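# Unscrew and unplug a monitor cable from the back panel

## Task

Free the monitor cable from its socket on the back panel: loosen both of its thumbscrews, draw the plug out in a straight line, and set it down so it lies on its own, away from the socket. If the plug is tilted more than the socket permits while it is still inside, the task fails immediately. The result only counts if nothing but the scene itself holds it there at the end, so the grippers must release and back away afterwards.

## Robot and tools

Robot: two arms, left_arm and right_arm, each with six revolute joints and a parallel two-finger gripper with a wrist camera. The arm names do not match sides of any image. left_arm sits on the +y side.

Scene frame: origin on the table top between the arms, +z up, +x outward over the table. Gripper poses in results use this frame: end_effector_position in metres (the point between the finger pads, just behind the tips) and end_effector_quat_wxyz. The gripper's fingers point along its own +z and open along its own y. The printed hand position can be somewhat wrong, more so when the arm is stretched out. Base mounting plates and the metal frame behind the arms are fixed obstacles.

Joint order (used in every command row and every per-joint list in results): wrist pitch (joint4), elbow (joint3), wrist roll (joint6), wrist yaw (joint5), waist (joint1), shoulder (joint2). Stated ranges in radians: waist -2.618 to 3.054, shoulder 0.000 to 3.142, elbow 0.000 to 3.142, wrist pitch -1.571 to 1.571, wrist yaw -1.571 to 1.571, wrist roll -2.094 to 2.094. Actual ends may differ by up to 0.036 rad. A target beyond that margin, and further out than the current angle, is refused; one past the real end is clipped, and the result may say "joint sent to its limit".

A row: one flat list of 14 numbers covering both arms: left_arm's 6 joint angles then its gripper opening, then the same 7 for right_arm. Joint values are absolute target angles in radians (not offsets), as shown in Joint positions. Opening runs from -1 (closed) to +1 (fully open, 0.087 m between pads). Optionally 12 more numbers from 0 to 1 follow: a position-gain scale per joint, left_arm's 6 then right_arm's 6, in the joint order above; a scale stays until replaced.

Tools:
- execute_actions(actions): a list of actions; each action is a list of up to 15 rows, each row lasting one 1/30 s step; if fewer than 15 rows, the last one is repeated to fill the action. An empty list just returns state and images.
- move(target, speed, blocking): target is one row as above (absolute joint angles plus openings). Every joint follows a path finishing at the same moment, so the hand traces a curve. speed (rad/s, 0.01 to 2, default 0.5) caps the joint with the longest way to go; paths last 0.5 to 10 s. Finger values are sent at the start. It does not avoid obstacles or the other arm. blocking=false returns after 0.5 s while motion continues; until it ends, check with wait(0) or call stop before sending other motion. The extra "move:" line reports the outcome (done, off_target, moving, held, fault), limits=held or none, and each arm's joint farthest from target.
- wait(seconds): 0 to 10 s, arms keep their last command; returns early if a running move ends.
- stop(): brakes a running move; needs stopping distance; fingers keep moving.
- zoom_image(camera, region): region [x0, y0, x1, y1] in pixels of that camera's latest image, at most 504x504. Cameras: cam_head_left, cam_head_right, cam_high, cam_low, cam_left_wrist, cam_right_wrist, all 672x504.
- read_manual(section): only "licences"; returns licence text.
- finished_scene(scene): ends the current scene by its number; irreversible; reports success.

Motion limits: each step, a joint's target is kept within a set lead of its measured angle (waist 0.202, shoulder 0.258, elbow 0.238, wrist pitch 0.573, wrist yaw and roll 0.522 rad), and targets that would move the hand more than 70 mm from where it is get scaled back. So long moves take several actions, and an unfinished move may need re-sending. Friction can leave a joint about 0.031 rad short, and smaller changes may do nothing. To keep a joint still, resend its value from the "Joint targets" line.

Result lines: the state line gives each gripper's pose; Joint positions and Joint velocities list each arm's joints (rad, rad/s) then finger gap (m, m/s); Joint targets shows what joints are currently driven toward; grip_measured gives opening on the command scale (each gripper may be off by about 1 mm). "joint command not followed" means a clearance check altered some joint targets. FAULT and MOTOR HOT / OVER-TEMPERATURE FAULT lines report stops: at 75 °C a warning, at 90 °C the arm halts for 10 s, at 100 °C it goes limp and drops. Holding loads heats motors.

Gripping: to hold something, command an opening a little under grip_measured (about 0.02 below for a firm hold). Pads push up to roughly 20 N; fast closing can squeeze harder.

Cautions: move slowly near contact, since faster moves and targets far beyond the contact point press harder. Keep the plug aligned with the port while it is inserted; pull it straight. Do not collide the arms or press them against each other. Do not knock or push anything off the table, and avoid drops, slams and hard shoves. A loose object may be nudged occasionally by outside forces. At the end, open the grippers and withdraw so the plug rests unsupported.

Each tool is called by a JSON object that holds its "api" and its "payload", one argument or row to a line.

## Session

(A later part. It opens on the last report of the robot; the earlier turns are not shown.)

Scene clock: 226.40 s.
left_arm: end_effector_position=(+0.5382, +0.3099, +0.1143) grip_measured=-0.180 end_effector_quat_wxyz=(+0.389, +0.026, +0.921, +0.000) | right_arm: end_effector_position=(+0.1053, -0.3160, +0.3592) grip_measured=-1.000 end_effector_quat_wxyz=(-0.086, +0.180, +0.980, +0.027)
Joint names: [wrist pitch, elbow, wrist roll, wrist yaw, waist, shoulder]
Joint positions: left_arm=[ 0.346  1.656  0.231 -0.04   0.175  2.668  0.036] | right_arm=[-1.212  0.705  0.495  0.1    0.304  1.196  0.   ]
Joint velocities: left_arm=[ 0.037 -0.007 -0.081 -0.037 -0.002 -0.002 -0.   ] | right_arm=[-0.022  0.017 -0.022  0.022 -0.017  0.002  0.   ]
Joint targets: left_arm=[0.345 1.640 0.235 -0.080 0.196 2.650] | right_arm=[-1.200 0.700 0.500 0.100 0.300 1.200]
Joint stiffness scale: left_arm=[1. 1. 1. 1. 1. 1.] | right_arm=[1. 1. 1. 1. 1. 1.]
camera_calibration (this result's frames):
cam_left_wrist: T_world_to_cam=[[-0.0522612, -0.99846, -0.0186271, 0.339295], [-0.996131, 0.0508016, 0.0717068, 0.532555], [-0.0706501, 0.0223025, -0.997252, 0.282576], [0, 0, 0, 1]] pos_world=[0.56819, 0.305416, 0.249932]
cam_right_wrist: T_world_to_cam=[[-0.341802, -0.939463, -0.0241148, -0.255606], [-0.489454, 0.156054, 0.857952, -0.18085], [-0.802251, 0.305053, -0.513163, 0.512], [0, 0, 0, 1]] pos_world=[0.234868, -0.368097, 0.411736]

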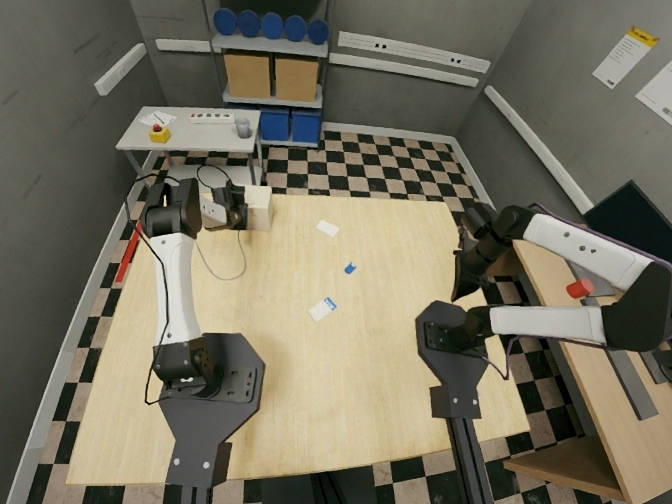

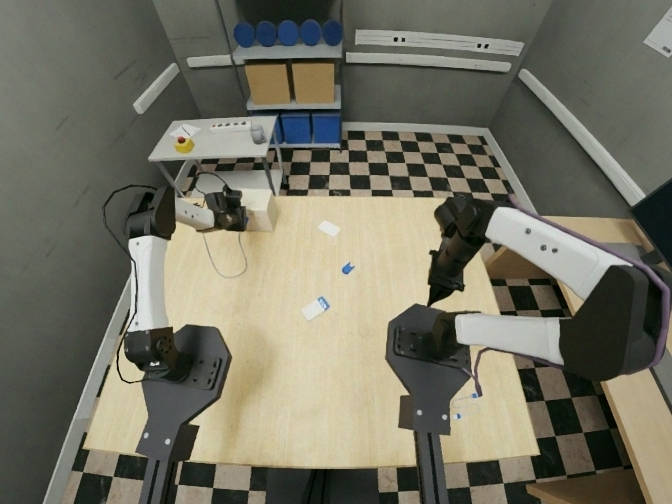

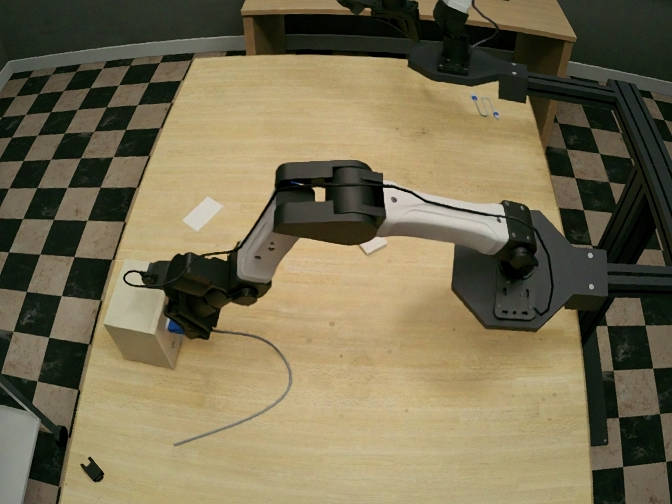

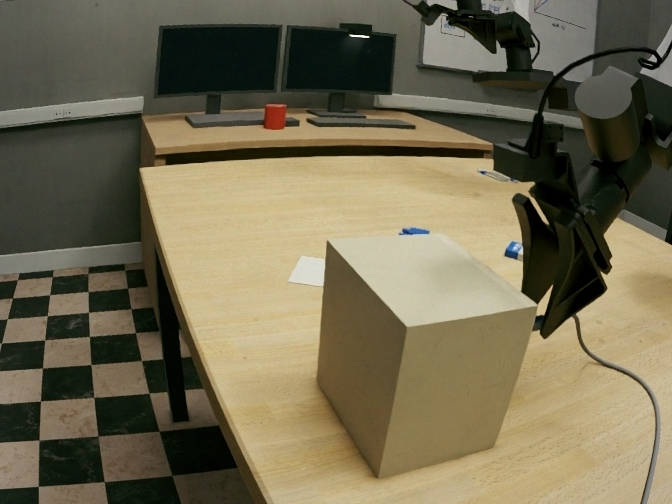

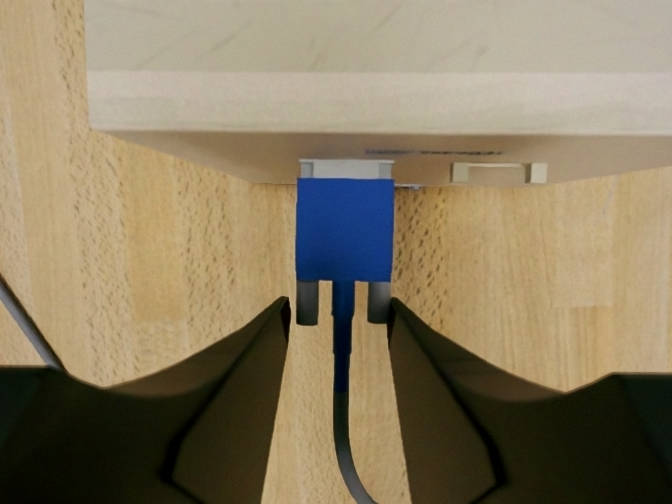

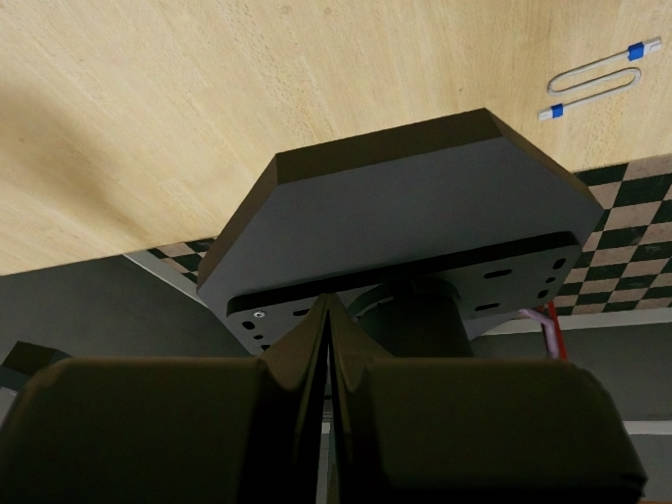

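{"api": "execute_actions", "payload": {
  "actions": [
    [[0.345,1.65,0.235,-0.06,0.188,2.65,-0.18,-1.2,0.7,0.5,0.1,0.3,1.2,-1],[0.345,1.66,0.235,-0.04,0.18,2.65,-0.18,-1.2,0.7,0.5,0.1,0.3,1.2,-1],[0.345,1.668,0.235,-0.025,0.172,2.65,-0.18,-1.2,0.7,0.5,0.1,0.3,1.2,-1],[0.345,1.672,0.235,-0.015,0.166,2.65,-0.18,-1.2,0.7,0.5,0.1,0.3,1.2,-1],[0.345,1.675,0.235,-0.015,0.166,2.65,-0.18,-1.2,0.7,0.5,0.1,0.3,1.2,-1],[0.345,1.675,0.235,-0.015,0.166,2.65,-0.18,-1.2,0.7,0.5,0.1,0.3,1.2,-1],[0.345,1.675,0.235,-0.015,0.166,2.65,-0.18,-1.2,0.7,0.5,0.1,0.3,1.2,-1],[0.345,1.675,0.235,-0.015,0.166,2.65,-0.18,-1.2,0.7,0.5,0.1,0.3,1.2,-1],[0.345,1.675,0.235,0.0,0.163,2.66,-0.18,-1.2,0.7,0.5,0.1,0.3,1.2,-1],[0.345,1.675,0.235,0.015,0.160,2.665,-0.18,-1.2,0.7,0.5,0.1,0.3,1.2,-1],[0.345,1.675,0.235,0.03,0.156,2.67,-0.18,-1.2,0.7,0.5,0.1,0.3,1.2,-1],[0.345,1.675,0.235,0.04,0.153,2.67,-0.18,-1.2,0.7,0.5,0.1,0.3,1.2,-1]],
    [[0.345,1.675,0.235,0.04,0.153,2.678,-0.18,-1.2,0.7,0.5,0.1,0.3,1.2,-1],[0.345,1.675,0.235,0.04,0.153,2.683,-0.18,-1.2,0.7,0.5,0.1,0.3,1.2,-1],[0.345,1.679,0.235,0.04,0.153,2.688,-0.18,-1.2,0.7,0.5,0.1,0.3,1.2,-1],[0.345,1.683,0.235,0.04,0.153,2.693,-0.18,-1.2,0.7,0.5,0.1,0.3,1.2,-1],[0.345,1.687,0.235,0.04,0.153,2.698,-0.18,-1.2,0.7,0.5,0.1,0.3,1.2,-1],[0.345,1.691,0.235,0.04,0.153,2.703,-0.18,-1.2,0.7,0.5,0.1,0.3,1.2,-1],[0.345,1.695,0.235,0.04,0.153,2.708,-0.18,-1.2,0.7,0.5,0.1,0.3,1.2,-1],[0.345,1.699,0.235,0.04,0.153,2.713,-0.18,-1.2,0.7,0.5,0.1,0.3,1.2,-1],[0.345,1.703,0.235,0.04,0.153,2.718,-0.18,-1.2,0.7,0.5,0.1,0.3,1.2,-1],[0.345,1.707,0.235,0.04,0.153,2.723,-0.18,-1.2,0.7,0.5,0.1,0.3,1.2,-1],[0.345,1.711,0.235,0.04,0.153,2.728,-0.18,-1.2,0.7,0.5,0.1,0.3,1.2,-1],[0.345,1.713,0.235,0.04,0.153,2.733,-0.18,-1.2,0.7,0.5,0.1,0.3,1.2,-1]],
    [[0.345,1.70,0.235,0.03,0.157,2.715,-0.18,-1.2,0.7,0.5,0.1,0.3,1.2,-1],[0.345,1.70,0.235,0.015,0.162,2.715,-0.18,-1.2,0.7,0.5,0.1,0.3,1.2,-1],[0.345,1.70,0.235,0.0,0.167,2.715,-0.18,-1.2,0.7,0.5,0.1,0.3,1.2,-1],[0.345,1.70,0.235,-0.015,0.172,2.715,-0.18,-1.2,0.7,0.5,0.1,0.3,1.2,-1],[0.345,1.70,0.235,-0.03,0.177,2.715,-0.18,-1.2,0.7,0.5,0.1,0.3,1.2,-1],[0.345,1.70,0.235,-0.045,0.182,2.715,-0.18,-1.2,0.7,0.5,0.1,0.3,1.2,-1],[0.345,1.70,0.235,-0.06,0.187,2.715,-0.18,-1.2,0.7,0.5,0.1,0.3,1.2,-1],[0.345,1.70,0.235,-0.075,0.192,2.715,-0.18,-1.2,0.7,0.5,0.1,0.3,1.2,-1],[0.345,1.70,0.235,-0.09,0.198,2.715,-0.18,-1.2,0.7,0.5,0.1,0.3,1.2,-1],[0.345,1.70,0.235,-0.105,0.204,2.715,-0.18,-1.2,0.7,0.5,0.1,0.3,1.2,-1],[0.345,1.70,0.235,-0.12,0.210,2.715,-0.18,-1.2,0.7,0.5,0.1,0.3,1.2,-1],[0.345,1.70,0.235,-0.135,0.216,2.715,-0.18,-1.2,0.7,0.5,0.1,0.3,1.2,-1],[0.345,1.70,0.235,-0.15,0.222,2.715,-0.18,-1.2,0.7,0.5,0.1,0.3,1.2,-1]]
  ]
}}

{"api": "execute_actions", "payload": {
  "actions": [
    [[0.345,1.695,0.235,-0.15,0.222,2.705,-0.18,-1.2,0.7,0.5,0.1,0.3,1.2,-1],[0.345,1.69,0.235,-0.15,0.222,2.695,-0.18,-1.2,0.7,0.5,0.1,0.3,1.2,-1],[0.345,1.688,0.235,-0.15,0.222,2.688,-0.18,-1.2,0.7,0.5,0.1,0.3,1.2,-1],[0.345,1.685,0.235,-0.15,0.222,2.682,-0.18,-1.2,0.7,0.5,0.1,0.3,1.2,-1],[0.345,1.682,0.235,-0.15,0.222,2.676,-0.18,-1.2,0.7,0.5,0.1,0.3,1.2,-1],[0.345,1.679,0.235,-0.15,0.222,2.670,-0.18,-1.2,0.7,0.5,0.1,0.3,1.2,-1],[0.345,1.676,0.235,-0.15,0.222,2.665,-0.18,-1.2,0.7,0.5,0.1,0.3,1.2,-1],[0.345,1.672,0.235,-0.15,0.222,2.66,-0.18,-1.2,0.7,0.5,0.1,0.3,1.2,-1],[0.345,1.668,0.235,-0.15,0.222,2.655,-0.18,-1.2,0.7,0.5,0.1,0.3,1.2,-1],[0.345,1.664,0.235,-0.15,0.222,2.65,-0.18,-1.2,0.7,0.5,0.1,0.3,1.2,-1],[0.345,1.66,0.235,-0.15,0.222,2.645,-0.18,-1.2,0.7,0.5,0.1,0.3,1.2,-1]]
  ]
}}

{"api": "zoom_image", "payload": {
  "camera": "cam_left_wrist",
  "region": [260, 200, 420, 360]
}}

Scene clock: 231.33 s.
left_arm: end_effector_position=(+0.5456, +0.3104, +0.1085) grip_measured=-0.180 end_effector_quat_wxyz=(+0.395, +0.022, +0.919, +0.003) | right_arm: end_effector_position=(+0.1053, -0.3160, +0.3592) grip_measured=-1.000 end_effector_quat_wxyz=(-0.086, +0.180, +0.980, +0.027)
Joint names: [wrist pitch, elbow, wrist roll, wrist yaw, waist, shoulder]
Joint positions: left_arm=[ 0.352  1.7    0.227 -0.045  0.175  2.705  0.036] | right_arm=[-1.212  0.705  0.495  0.1    0.304  1.196  0.   ]
Joint velocities: left_arm=[ 0.022  0.002 -0.022  0.022  0.002  0.007  0.   ] | right_arm=[ 0.037  0.017  0.007  0.007 -0.002 -0.002  0.   ]
Joint targets: left_arm=[0.345 1.700 0.235 -0.150 0.222 2.715] | right_arm=[-1.200 0.700 0.500 0.100 0.300 1.200]
Joint stiffness scale: left_arm=[1. 1. 1. 1. 1. 1.] | right_arm=[1. 1. 1. 1. 1. 1.]
camera_calibration (this result's frames):
cam_left_wrist: T_world_to_cam=[[-0.0426267, -0.998881, -0.0204985, 0.335194], [-0.99738, 0.0413443, 0.0593676, 0.545288], [-0.0584537, 0.0229755, -0.998026, 0.270465], [0, 0, 0, 1]] pos_world=[0.573957, 0.30606, 0.24443]
cam_right_wrist: T_world_to_cam=[[-0.341802, -0.939463, -0.0241148, -0.255606], [-0.489454, 0.156054, 0.857952, -0.18085], [-0.802251, 0.305053, -0.513163, 0.512], [0, 0, 0, 1]] pos_world=[0.234868, -0.368097, 0.411736]

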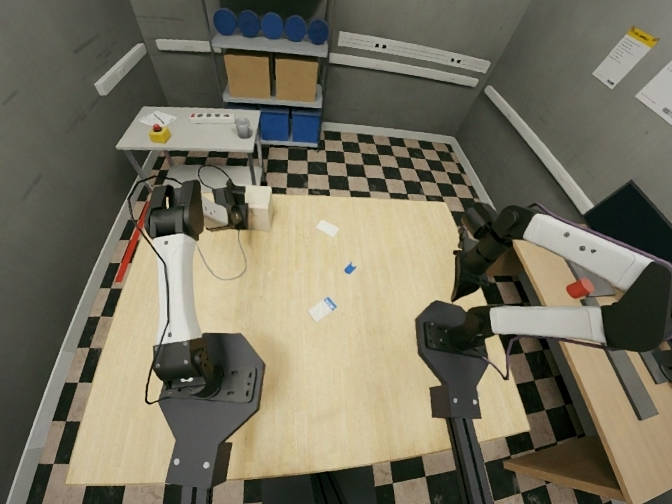

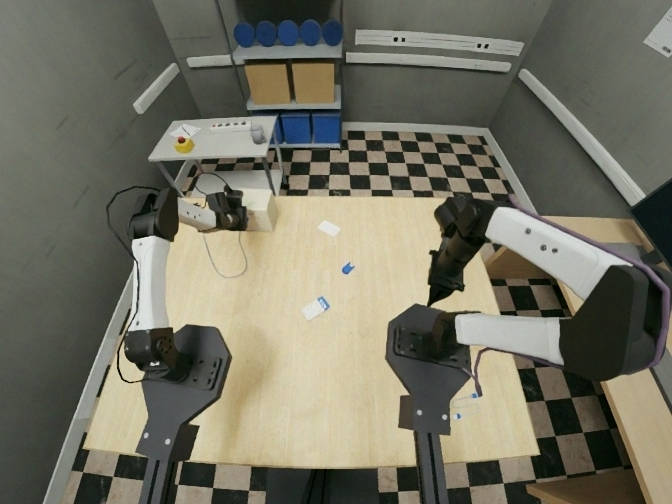

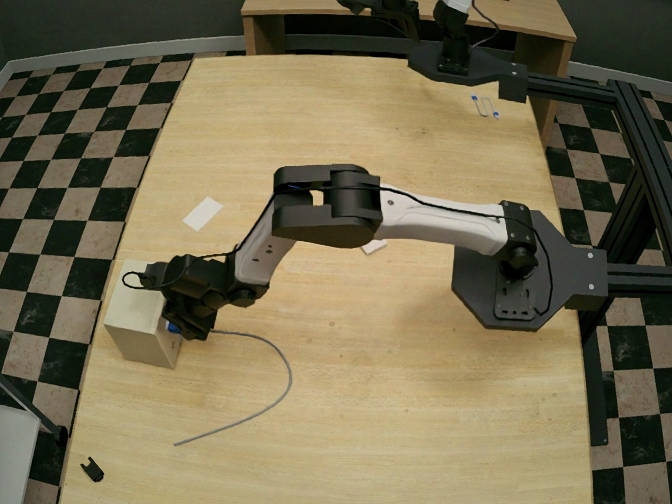

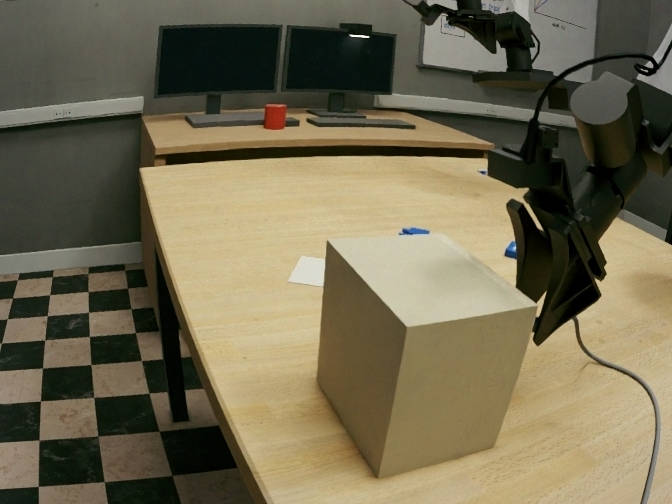

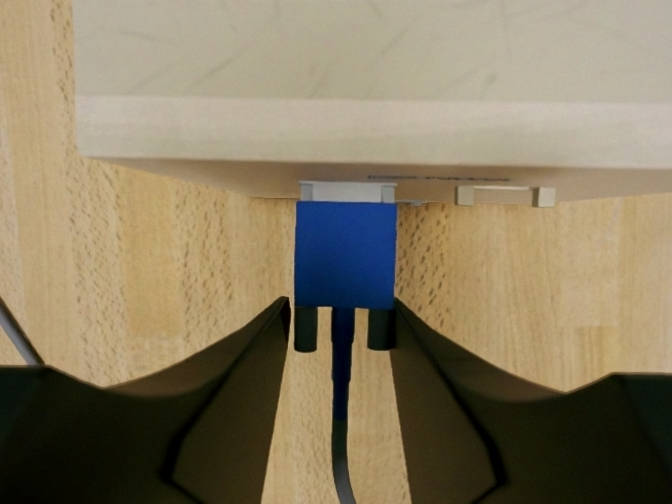

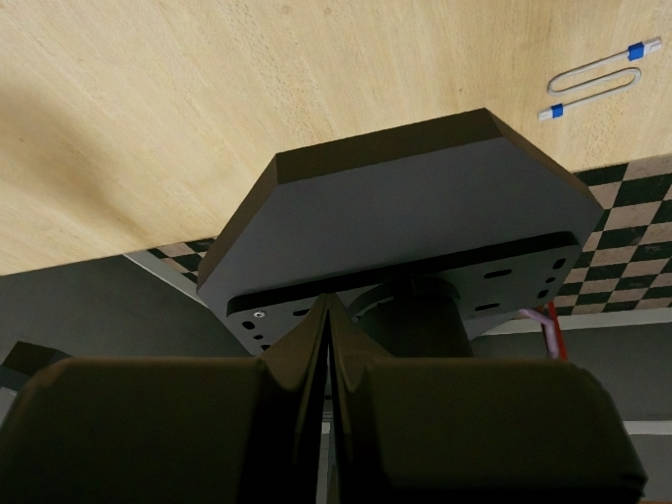

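Scene clock: 231.83 s.
left_arm: end_effector_position=(+0.5412, +0.3112, +0.1159) grip_measured=-0.180 end_effector_quat_wxyz=(+0.389, +0.018, +0.921, +0.001) | right_arm: end_effector_position=(+0.1053, -0.3160, +0.3592) grip_measured=-1.000 end_effector_quat_wxyz=(-0.086, +0.180, +0.980, +0.027)
Joint names: [wrist pitch, elbow, wrist roll, wrist yaw, waist, shoulder]
Joint positions: left_arm=[ 0.334  1.672  0.218 -0.047  0.175  2.671  0.036] | right_arm=[-1.212  0.705  0.495  0.1    0.304  1.196  0.   ]
Joint velocities: left_arm=[-0.022 -0.012 -0.051 -0.007 -0.012 -0.007  0.   ] | right_arm=[-0.022 -0.017  0.066 -0.037  0.022 -0.002  0.   ]
Joint targets: left_arm=[0.345 1.660 0.235 -0.150 0.222 2.645] | right_arm=[-1.200 0.700 0.500 0.100 0.300 1.200]
Joint stiffness scale: left_arm=[1. 1. 1. 1. 1. 1.] | right_arm=[1. 1. 1. 1. 1. 1.]
camera_calibration (this result's frames):
cam_left_wrist: T_world_to_cam=[[-0.0374371, -0.999208, -0.0134705, 0.332445], [-0.996807, 0.0363889, 0.0710765, 0.54025], [-0.07053, 0.0160884, -0.99738, 0.286219], [0, 0, 0, 1]] pos_world=[0.571157, 0.307918, 0.251549]
cam_right_wrist: T_world_to_cam=[[-0.341802, -0.939463, -0.0241148, -0.255606], [-0.489454, 0.156054, 0.857952, -0.18085], [-0.802251, 0.305053, -0.513163, 0.512], [0, 0, 0, 1]] pos_world=[0.234868, -0.368097, 0.411736]

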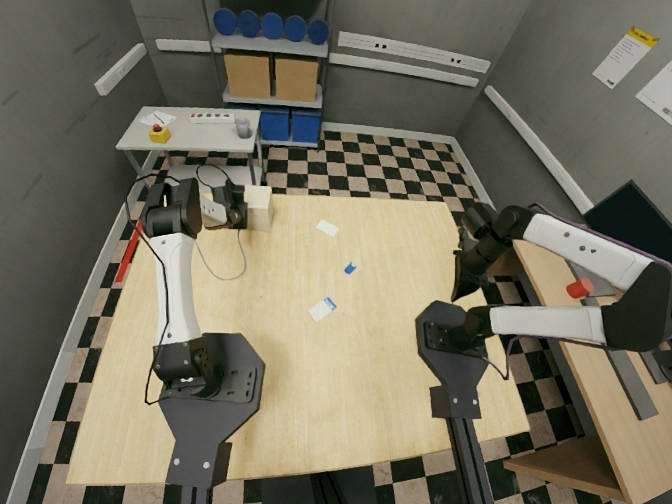

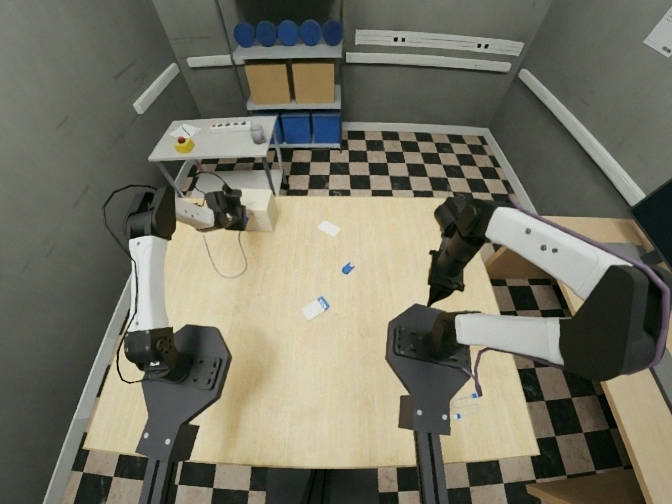

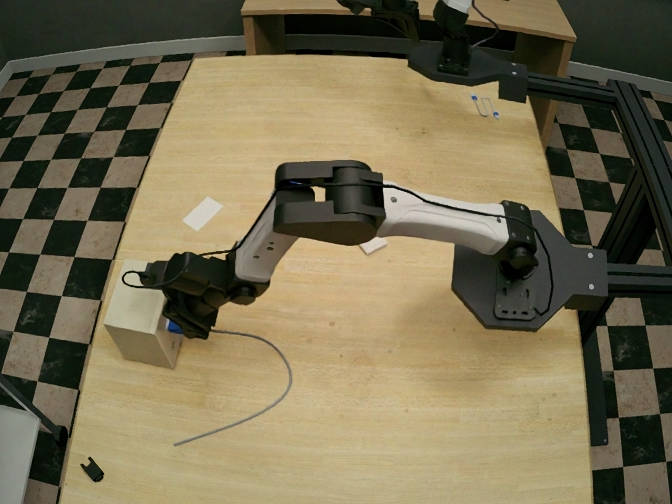

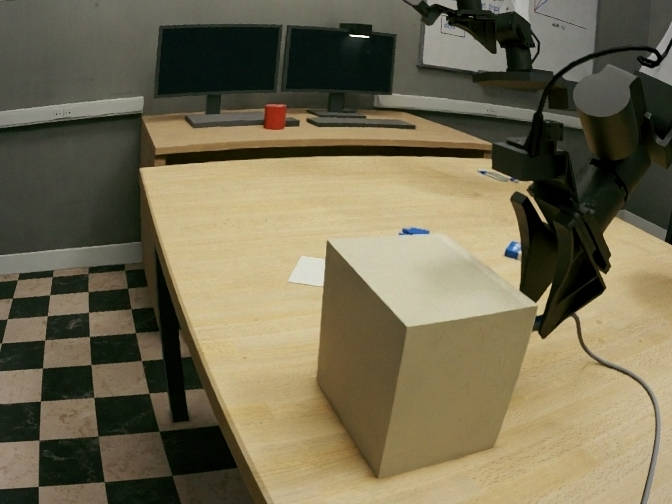

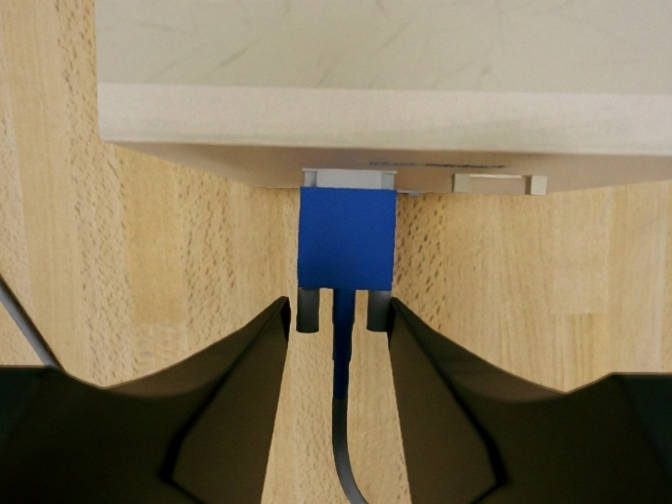

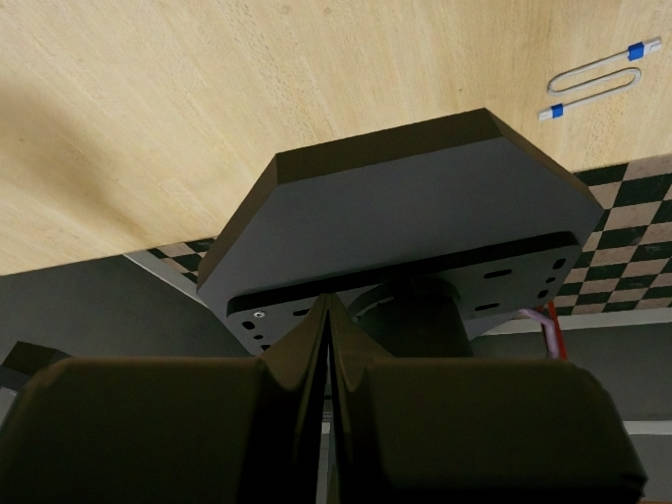

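Region (260, 200, 420, 360) of cam_left_wrist's 672x504 image, scaled by 3.150, with more detail than that image has.

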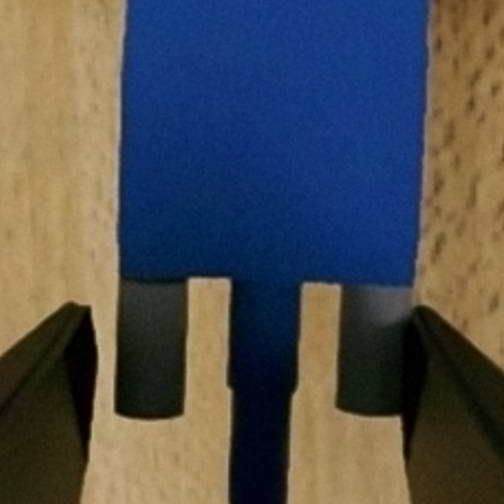

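{"api": "execute_actions", "payload": {
  "actions": [
    [[0.345,1.67,0.235,-0.13,0.212,2.665,-0.18,-1.2,0.7,0.5,0.1,0.3,1.2,-1],[0.345,1.67,0.235,-0.11,0.203,2.67,-0.18,-1.2,0.7,0.5,0.1,0.3,1.2,-1],[0.345,1.67,0.235,-0.09,0.195,2.67,-0.18,-1.2,0.7,0.5,0.1,0.3,1.2,-1],[0.345,1.67,0.238,-0.07,0.187,2.67,-0.18,-1.2,0.7,0.5,0.1,0.3,1.2,-1],[0.345,1.67,0.24,-0.05,0.18,2.67,-0.18,-1.2,0.7,0.5,0.1,0.3,1.2,-1],[0.345,1.67,0.24,-0.03,0.174,2.67,-0.18,-1.2,0.7,0.5,0.1,0.3,1.2,-1],[0.345,1.67,0.24,-0.015,0.168,2.67,-0.18,-1.2,0.7,0.5,0.1,0.3,1.2,-1],[0.345,1.67,0.24,0.0,0.164,2.675,-0.18,-1.2,0.7,0.5,0.1,0.3,1.2,-1],[0.345,1.67,0.24,0.015,0.160,2.68,-0.18,-1.2,0.7,0.5,0.1,0.3,1.2,-1],[0.345,1.67,0.24,0.03,0.156,2.683,-0.18,-1.2,0.7,0.5,0.1,0.3,1.2,-1],[0.345,1.67,0.24,0.04,0.153,2.685,-0.18,-1.2,0.7,0.5,0.1,0.3,1.2,-1]],
    [[0.345,1.675,0.24,0.04,0.153,2.692,-0.18,-1.2,0.7,0.5,0.1,0.3,1.2,-1],[0.345,1.68,0.24,0.04,0.153,2.697,-0.18,-1.2,0.7,0.5,0.1,0.3,1.2,-1],[0.345,1.685,0.24,0.04,0.153,2.702,-0.18,-1.2,0.7,0.5,0.1,0.3,1.2,-1],[0.345,1.689,0.24,0.04,0.153,2.707,-0.18,-1.2,0.7,0.5,0.1,0.3,1.2,-1],[0.345,1.693,0.24,0.04,0.153,2.712,-0.18,-1.2,0.7,0.5,0.1,0.3,1.2,-1],[0.345,1.697,0.24,0.04,0.153,2.717,-0.18,-1.2,0.7,0.5,0.1,0.3,1.2,-1],[0.345,1.702,0.24,0.04,0.153,2.722,-0.18,-1.2,0.7,0.5,0.1,0.3,1.2,-1],[0.345,1.707,0.24,0.04,0.153,2.727,-0.18,-1.2,0.7,0.5,0.1,0.3,1.2,-1]]
  ]
}}

Scene clock: 235.03 s.
left_arm: end_effector_position=(+0.5444, +0.3029, +0.1090) grip_measured=-0.180 end_effector_quat_wxyz=(+0.394, +0.040, +0.918, -0.009) | right_arm: end_effector_position=(+0.1053, -0.3160, +0.3592) grip_measured=-1.000 end_effector_quat_wxyz=(-0.086, +0.180, +0.980, +0.027)
Joint names: [wrist pitch, elbow, wrist roll, wrist yaw, waist, shoulder]
Joint positions: left_arm=[ 0.347  1.693  0.247 -0.013  0.171  2.701  0.036] | right_arm=[-1.212  0.705  0.495  0.1    0.304  1.196  0.   ]
Joint velocities: left_arm=[-0.022 -0.007 -0.051  0.022 -0.012 -0.007 -0.001] | right_arm=[ 0.022 -0.027 -0.022 -0.037  0.007  0.007  0.   ]
Joint targets: left_arm=[0.345 1.707 0.240 0.040 0.153 2.727] | right_arm=[-1.200 0.700 0.500 0.100 0.300 1.200]
Joint stiffness scale: left_arm=[1. 1. 1. 1. 1. 1.] | right_arm=[1. 1. 1. 1. 1. 1.]
camera_calibration (this result's frames):
cam_left_wrist: T_world_to_cam=[[-0.0843376, -0.996365, -0.0119945, 0.348647], [-0.99475, 0.0834885, 0.0591823, 0.530122], [-0.0579658, 0.0169228, -0.998175, 0.272706], [0, 0, 0, 1]] pos_world=[0.57255, 0.298505, 0.245016]
cam_right_wrist: T_world_to_cam=[[-0.341802, -0.939463, -0.0241148, -0.255606], [-0.489454, 0.156054, 0.857952, -0.18085], [-0.802251, 0.305053, -0.513163, 0.512], [0, 0, 0, 1]] pos_world=[0.234868, -0.368097, 0.411736]

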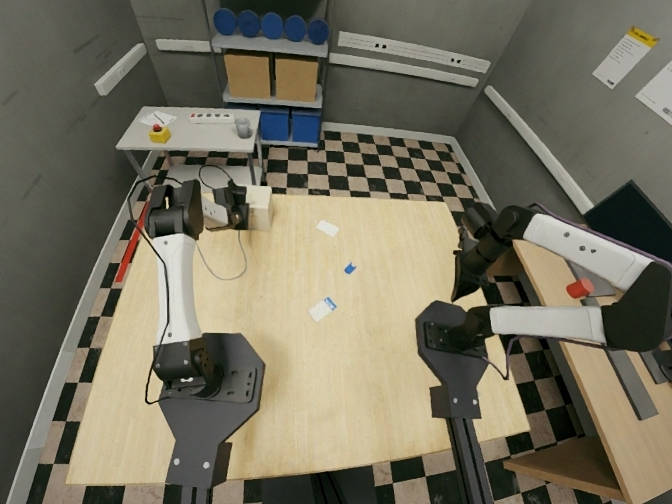

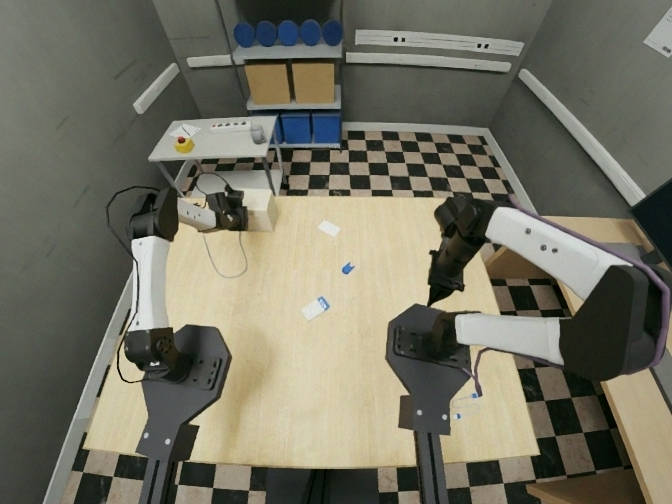

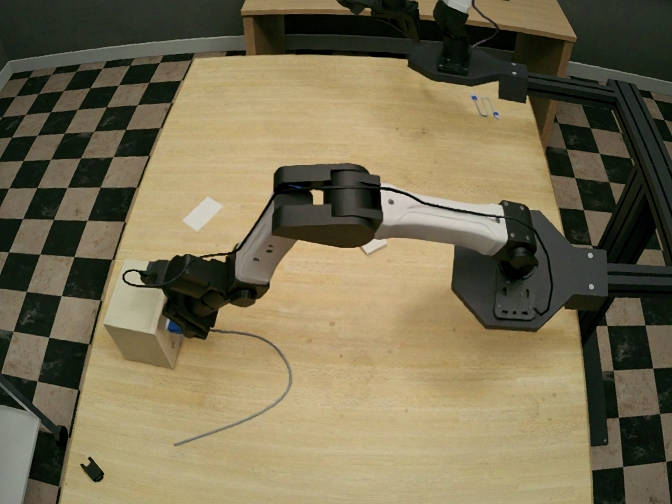

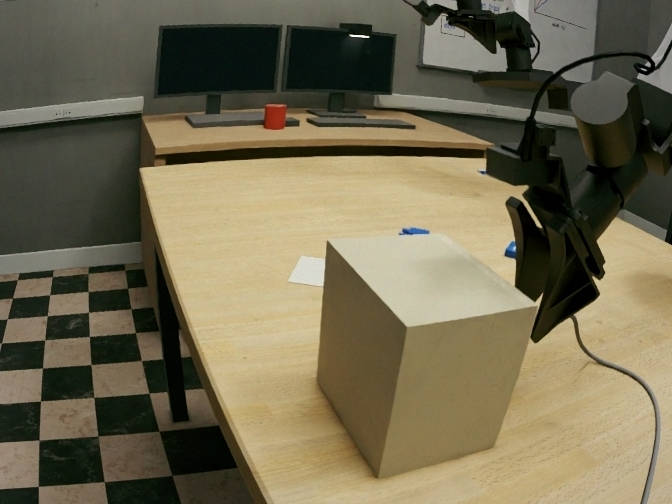

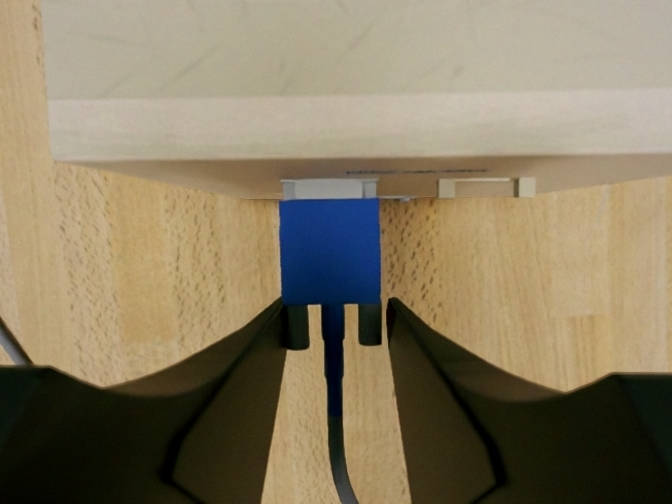

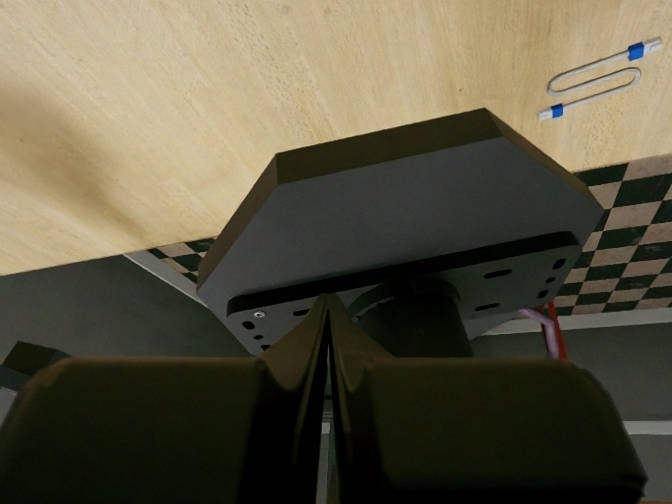

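{"api": "execute_actions", "payload": {
  "actions": [
    [[0.345,1.70,0.238,0.025,0.158,2.727,-0.18,-1.2,0.7,0.5,0.1,0.3,1.2,-1],[0.345,1.70,0.234,0.01,0.163,2.727,-0.18,-1.2,0.7,0.5,0.1,0.3,1.2,-1],[0.345,1.70,0.23,-0.005,0.168,2.727,-0.18,-1.2,0.7,0.5,0.1,0.3,1.2,-1],[0.345,1.70,0.23,-0.02,0.173,2.727,-0.18,-1.2,0.7,0.5,0.1,0.3,1.2,-1],[0.345,1.70,0.23,-0.03,0.178,2.727,-0.18,-1.2,0.7,0.5,0.1,0.3,1.2,-1],[0.345,1.70,0.23,-0.038,0.180,2.727,-0.18,-1.2,0.7,0.5,0.1,0.3,1.2,-1]],
    [[0.345,1.695,0.235,-0.028,0.174,2.712,-0.2,-1.2,0.7,0.5,0.1,0.3,1.2,-1],[0.345,1.695,0.235,-0.028,0.174,2.712,-0.22,-1.2,0.7,0.5,0.1,0.3,1.2,-1],[0.345,1.695,0.235,-0.028,0.174,2.712,-0.24,-1.2,0.7,0.5,0.1,0.3,1.2,-1],[0.345,1.695,0.235,-0.028,0.174,2.712,-0.26,-1.2,0.7,0.5,0.1,0.3,1.2,-1],[0.345,1.695,0.235,-0.028,0.174,2.712,-0.28,-1.2,0.7,0.5,0.1,0.3,1.2,-1],[0.345,1.695,0.235,-0.028,0.174,2.712,-0.30,-1.2,0.7,0.5,0.1,0.3,1.2,-1],[0.345,1.695,0.235,-0.028,0.174,2.712,-0.32,-1.2,0.7,0.5,0.1,0.3,1.2,-1]]
  ]
}}

{"api": "zoom_image", "payload": {
  "camera": "cam_left_wrist",
  "region": [260, 200, 420, 360]
}}

Scene clock: 237.07 s.
left_arm: end_effector_position=(+0.5443, +0.3058, +0.1089) grip_measured=-0.289 end_effector_quat_wxyz=(+0.394, +0.032, +0.919, -0.002) | right_arm: end_effector_position=(+0.1053, -0.3160, +0.3592) grip_measured=-1.000 end_effector_quat_wxyz=(-0.086, +0.180, +0.980, +0.027)
Joint names: [wrist pitch, elbow, wrist roll, wrist yaw, waist, shoulder]
Joint positions: left_arm=[ 0.349  1.693  0.237 -0.032  0.171  2.701  0.031] | right_arm=[-1.212  0.705  0.495  0.1    0.304  1.196  0.   ]
Joint velocities: left_arm=[-0.007 -0.007  0.037 -0.022 -0.012  0.002 -0.001] | right_arm=[-0.007 -0.012  0.037  0.007 -0.007  0.002  0.   ]
Joint targets: left_arm=[0.345 1.695 0.235 -0.028 0.174 2.712] | right_arm=[-1.200 0.700 0.500 0.100 0.300 1.200]
Joint stiffness scale: left_arm=[1. 1. 1. 1. 1. 1.] | right_arm=[1. 1. 1. 1. 1. 1.]
camera_calibration (this result's frames):
cam_left_wrist: T_world_to_cam=[[-0.0643005, -0.99777, -0.0178763, 0.341708], [-0.996113, 0.0630924, 0.0614673, 0.536518], [-0.0602023, 0.0217592, -0.997949, 0.272257], [0, 0, 0, 1]] pos_world=[0.572795, 0.301172, 0.244829]
cam_right_wrist: T_world_to_cam=[[-0.341802, -0.939463, -0.0241148, -0.255606], [-0.489454, 0.156054, 0.857952, -0.18085], [-0.802251, 0.305053, -0.513163, 0.512], [0, 0, 0, 1]] pos_world=[0.234868, -0.368097, 0.411736]

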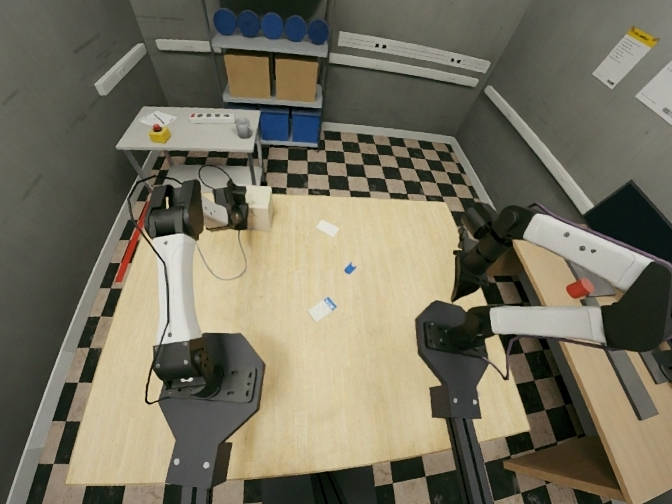

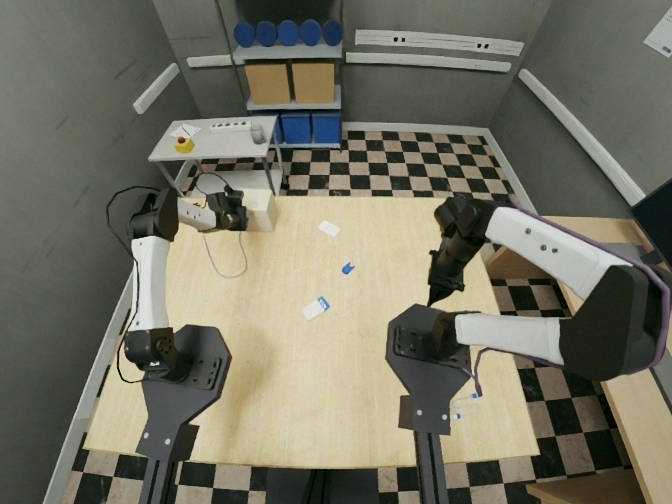

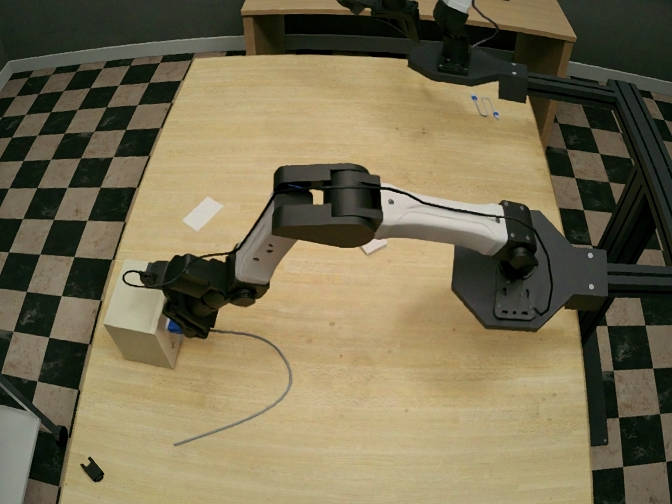

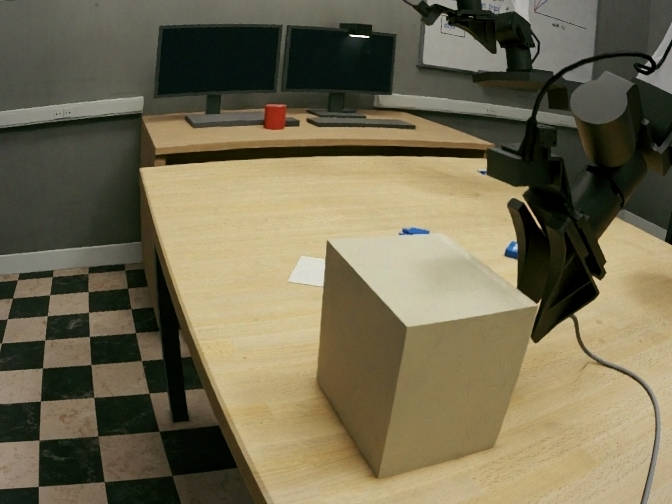

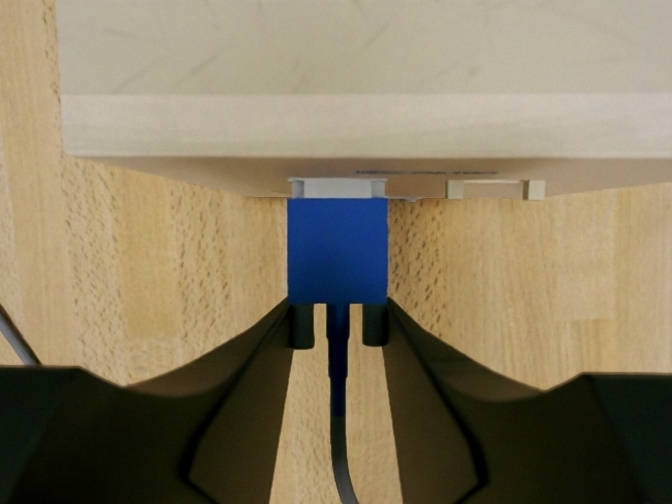

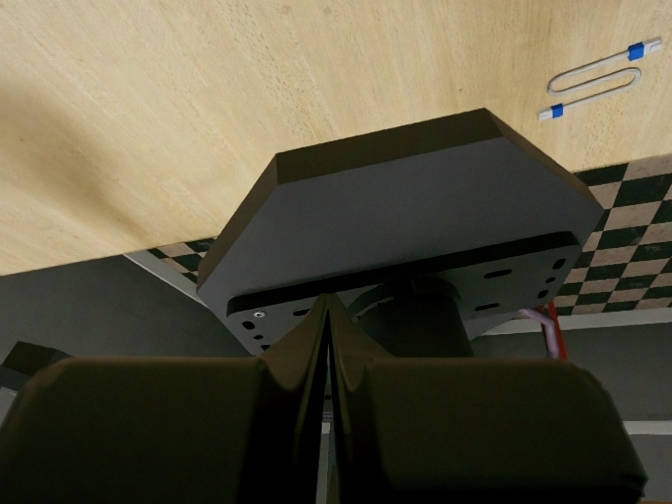

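Region (260, 200, 420, 360) of cam_left_wrist's 672x504 image, scaled by 3.150, with more detail than that image has.

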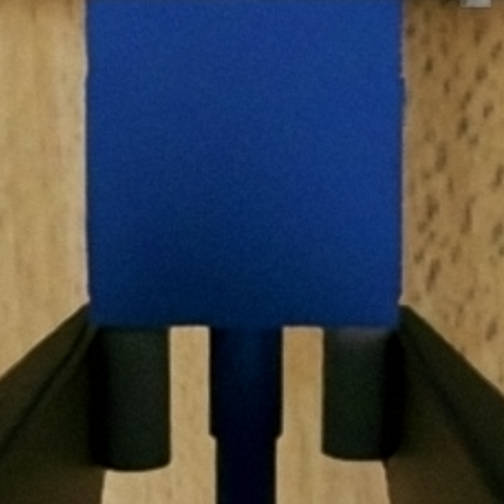

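{"api": "execute_actions", "payload": {
  "actions": [
    [[0.345,1.69,0.235,-0.028,0.174,2.705,-0.22,-1.2,0.7,0.5,0.1,0.3,1.2,-1],[0.345,1.685,0.235,-0.028,0.174,2.705,-0.22,-1.2,0.7,0.5,0.1,0.3,1.2,-1],[0.345,1.68,0.235,-0.028,0.174,2.705,-0.22,-1.2,0.7,0.5,0.1,0.3,1.2,-1],[0.345,1.676,0.235,-0.028,0.174,2.705,-0.22,-1.2,0.7,0.5,0.1,0.3,1.2,-1],[0.345,1.673,0.235,-0.028,0.174,2.705,-0.22,-1.2,0.7,0.5,0.1,0.3,1.2,-1],[0.345,1.671,0.235,-0.028,0.174,2.705,-0.22,-1.2,0.7,0.5,0.1,0.3,1.2,-1],[0.345,1.669,0.235,-0.028,0.174,2.705,-0.22,-1.2,0.7,0.5,0.1,0.3,1.2,-1],[0.345,1.667,0.235,-0.028,0.174,2.705,-0.22,-1.2,0.7,0.5,0.1,0.3,1.2,-1]]
  ]
}}

Scene clock: 238.33 s.
left_arm: end_effector_position=(+0.5443, +0.3058, +0.1089) grip_measured=-0.220 end_effector_quat_wxyz=(+0.394, +0.032, +0.919, -0.002) | right_arm: end_effector_position=(+0.1053, -0.3160, +0.3592) grip_measured=-1.000 end_effector_quat_wxyz=(-0.086, +0.180, +0.980, +0.027)
Joint names: [wrist pitch, elbow, wrist roll, wrist yaw, waist, shoulder]
Joint positions: left_arm=[ 0.349  1.693  0.237 -0.032  0.171  2.701  0.034] | right_arm=[-1.212  0.705  0.495  0.1    0.304  1.196  0.   ]
Joint velocities: left_arm=[-0.095  0.002 -0.037  0.022  0.012  0.007 -0.   ] | right_arm=[ 0.081 -0.027 -0.022 -0.007 -0.002 -0.012  0.   ]
Joint targets: left_arm=[0.345 1.667 0.235 -0.028 0.174 2.705] | right_arm=[-1.200 0.700 0.500 0.100 0.300 1.200]
Joint stiffness scale: left_arm=[1. 1. 1. 1. 1. 1.] | right_arm=[1. 1. 1. 1. 1. 1.]
camera_calibration (this result's frames):
cam_left_wrist: T_world_to_cam=[[-0.0643005, -0.99777, -0.0178763, 0.341708], [-0.996113, 0.0630924, 0.0614673, 0.536518], [-0.0602023, 0.0217592, -0.997949, 0.272257], [0, 0, 0, 1]] pos_world=[0.572795, 0.301172, 0.244829]
cam_right_wrist: T_world_to_cam=[[-0.341802, -0.939463, -0.0241148, -0.255606], [-0.489454, 0.156054, 0.857952, -0.18085], [-0.802251, 0.305053, -0.513163, 0.512], [0, 0, 0, 1]] pos_world=[0.234868, -0.368097, 0.411736]

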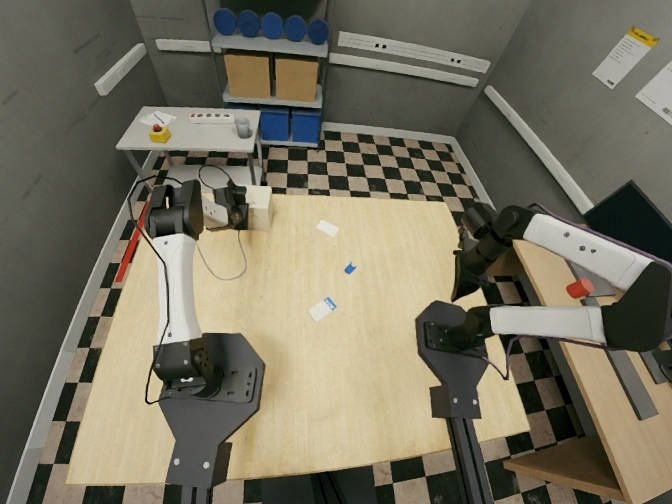

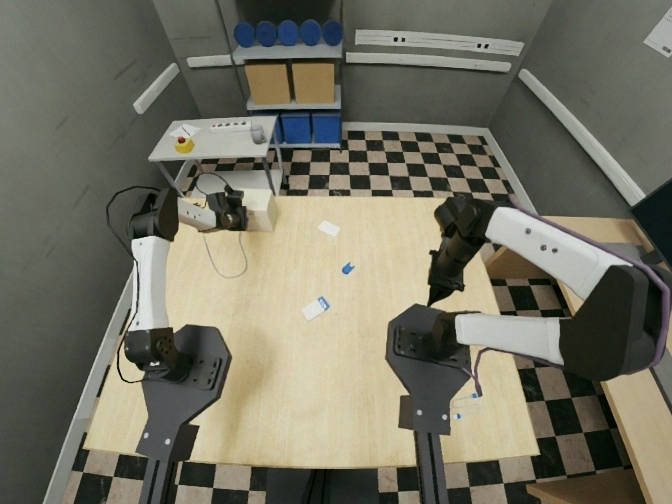

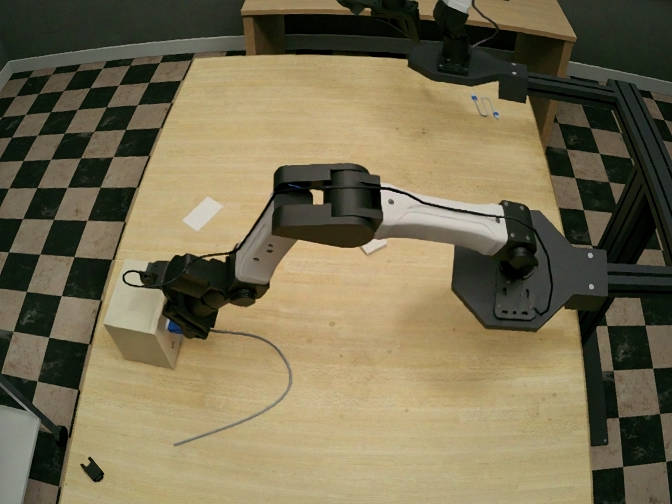

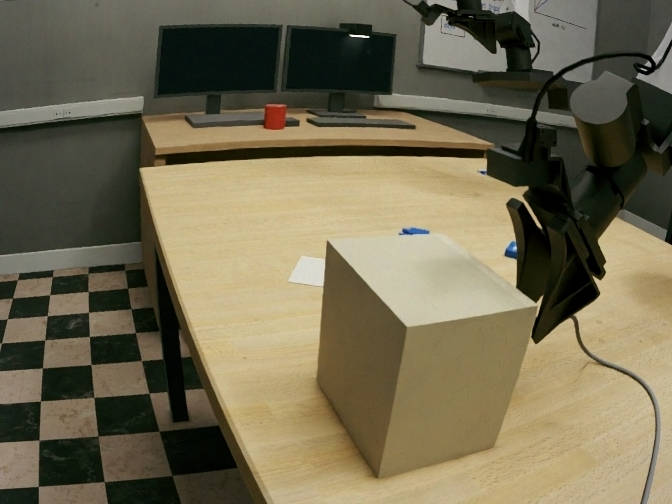

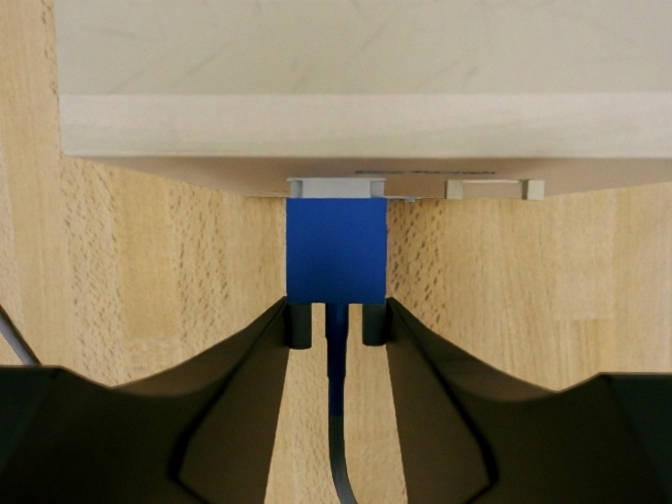

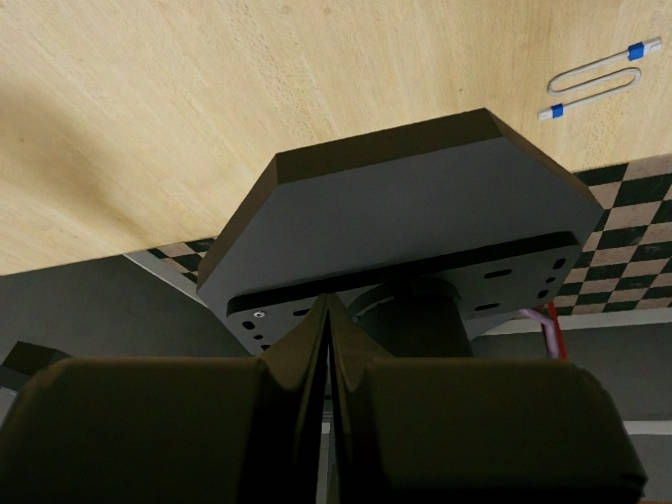

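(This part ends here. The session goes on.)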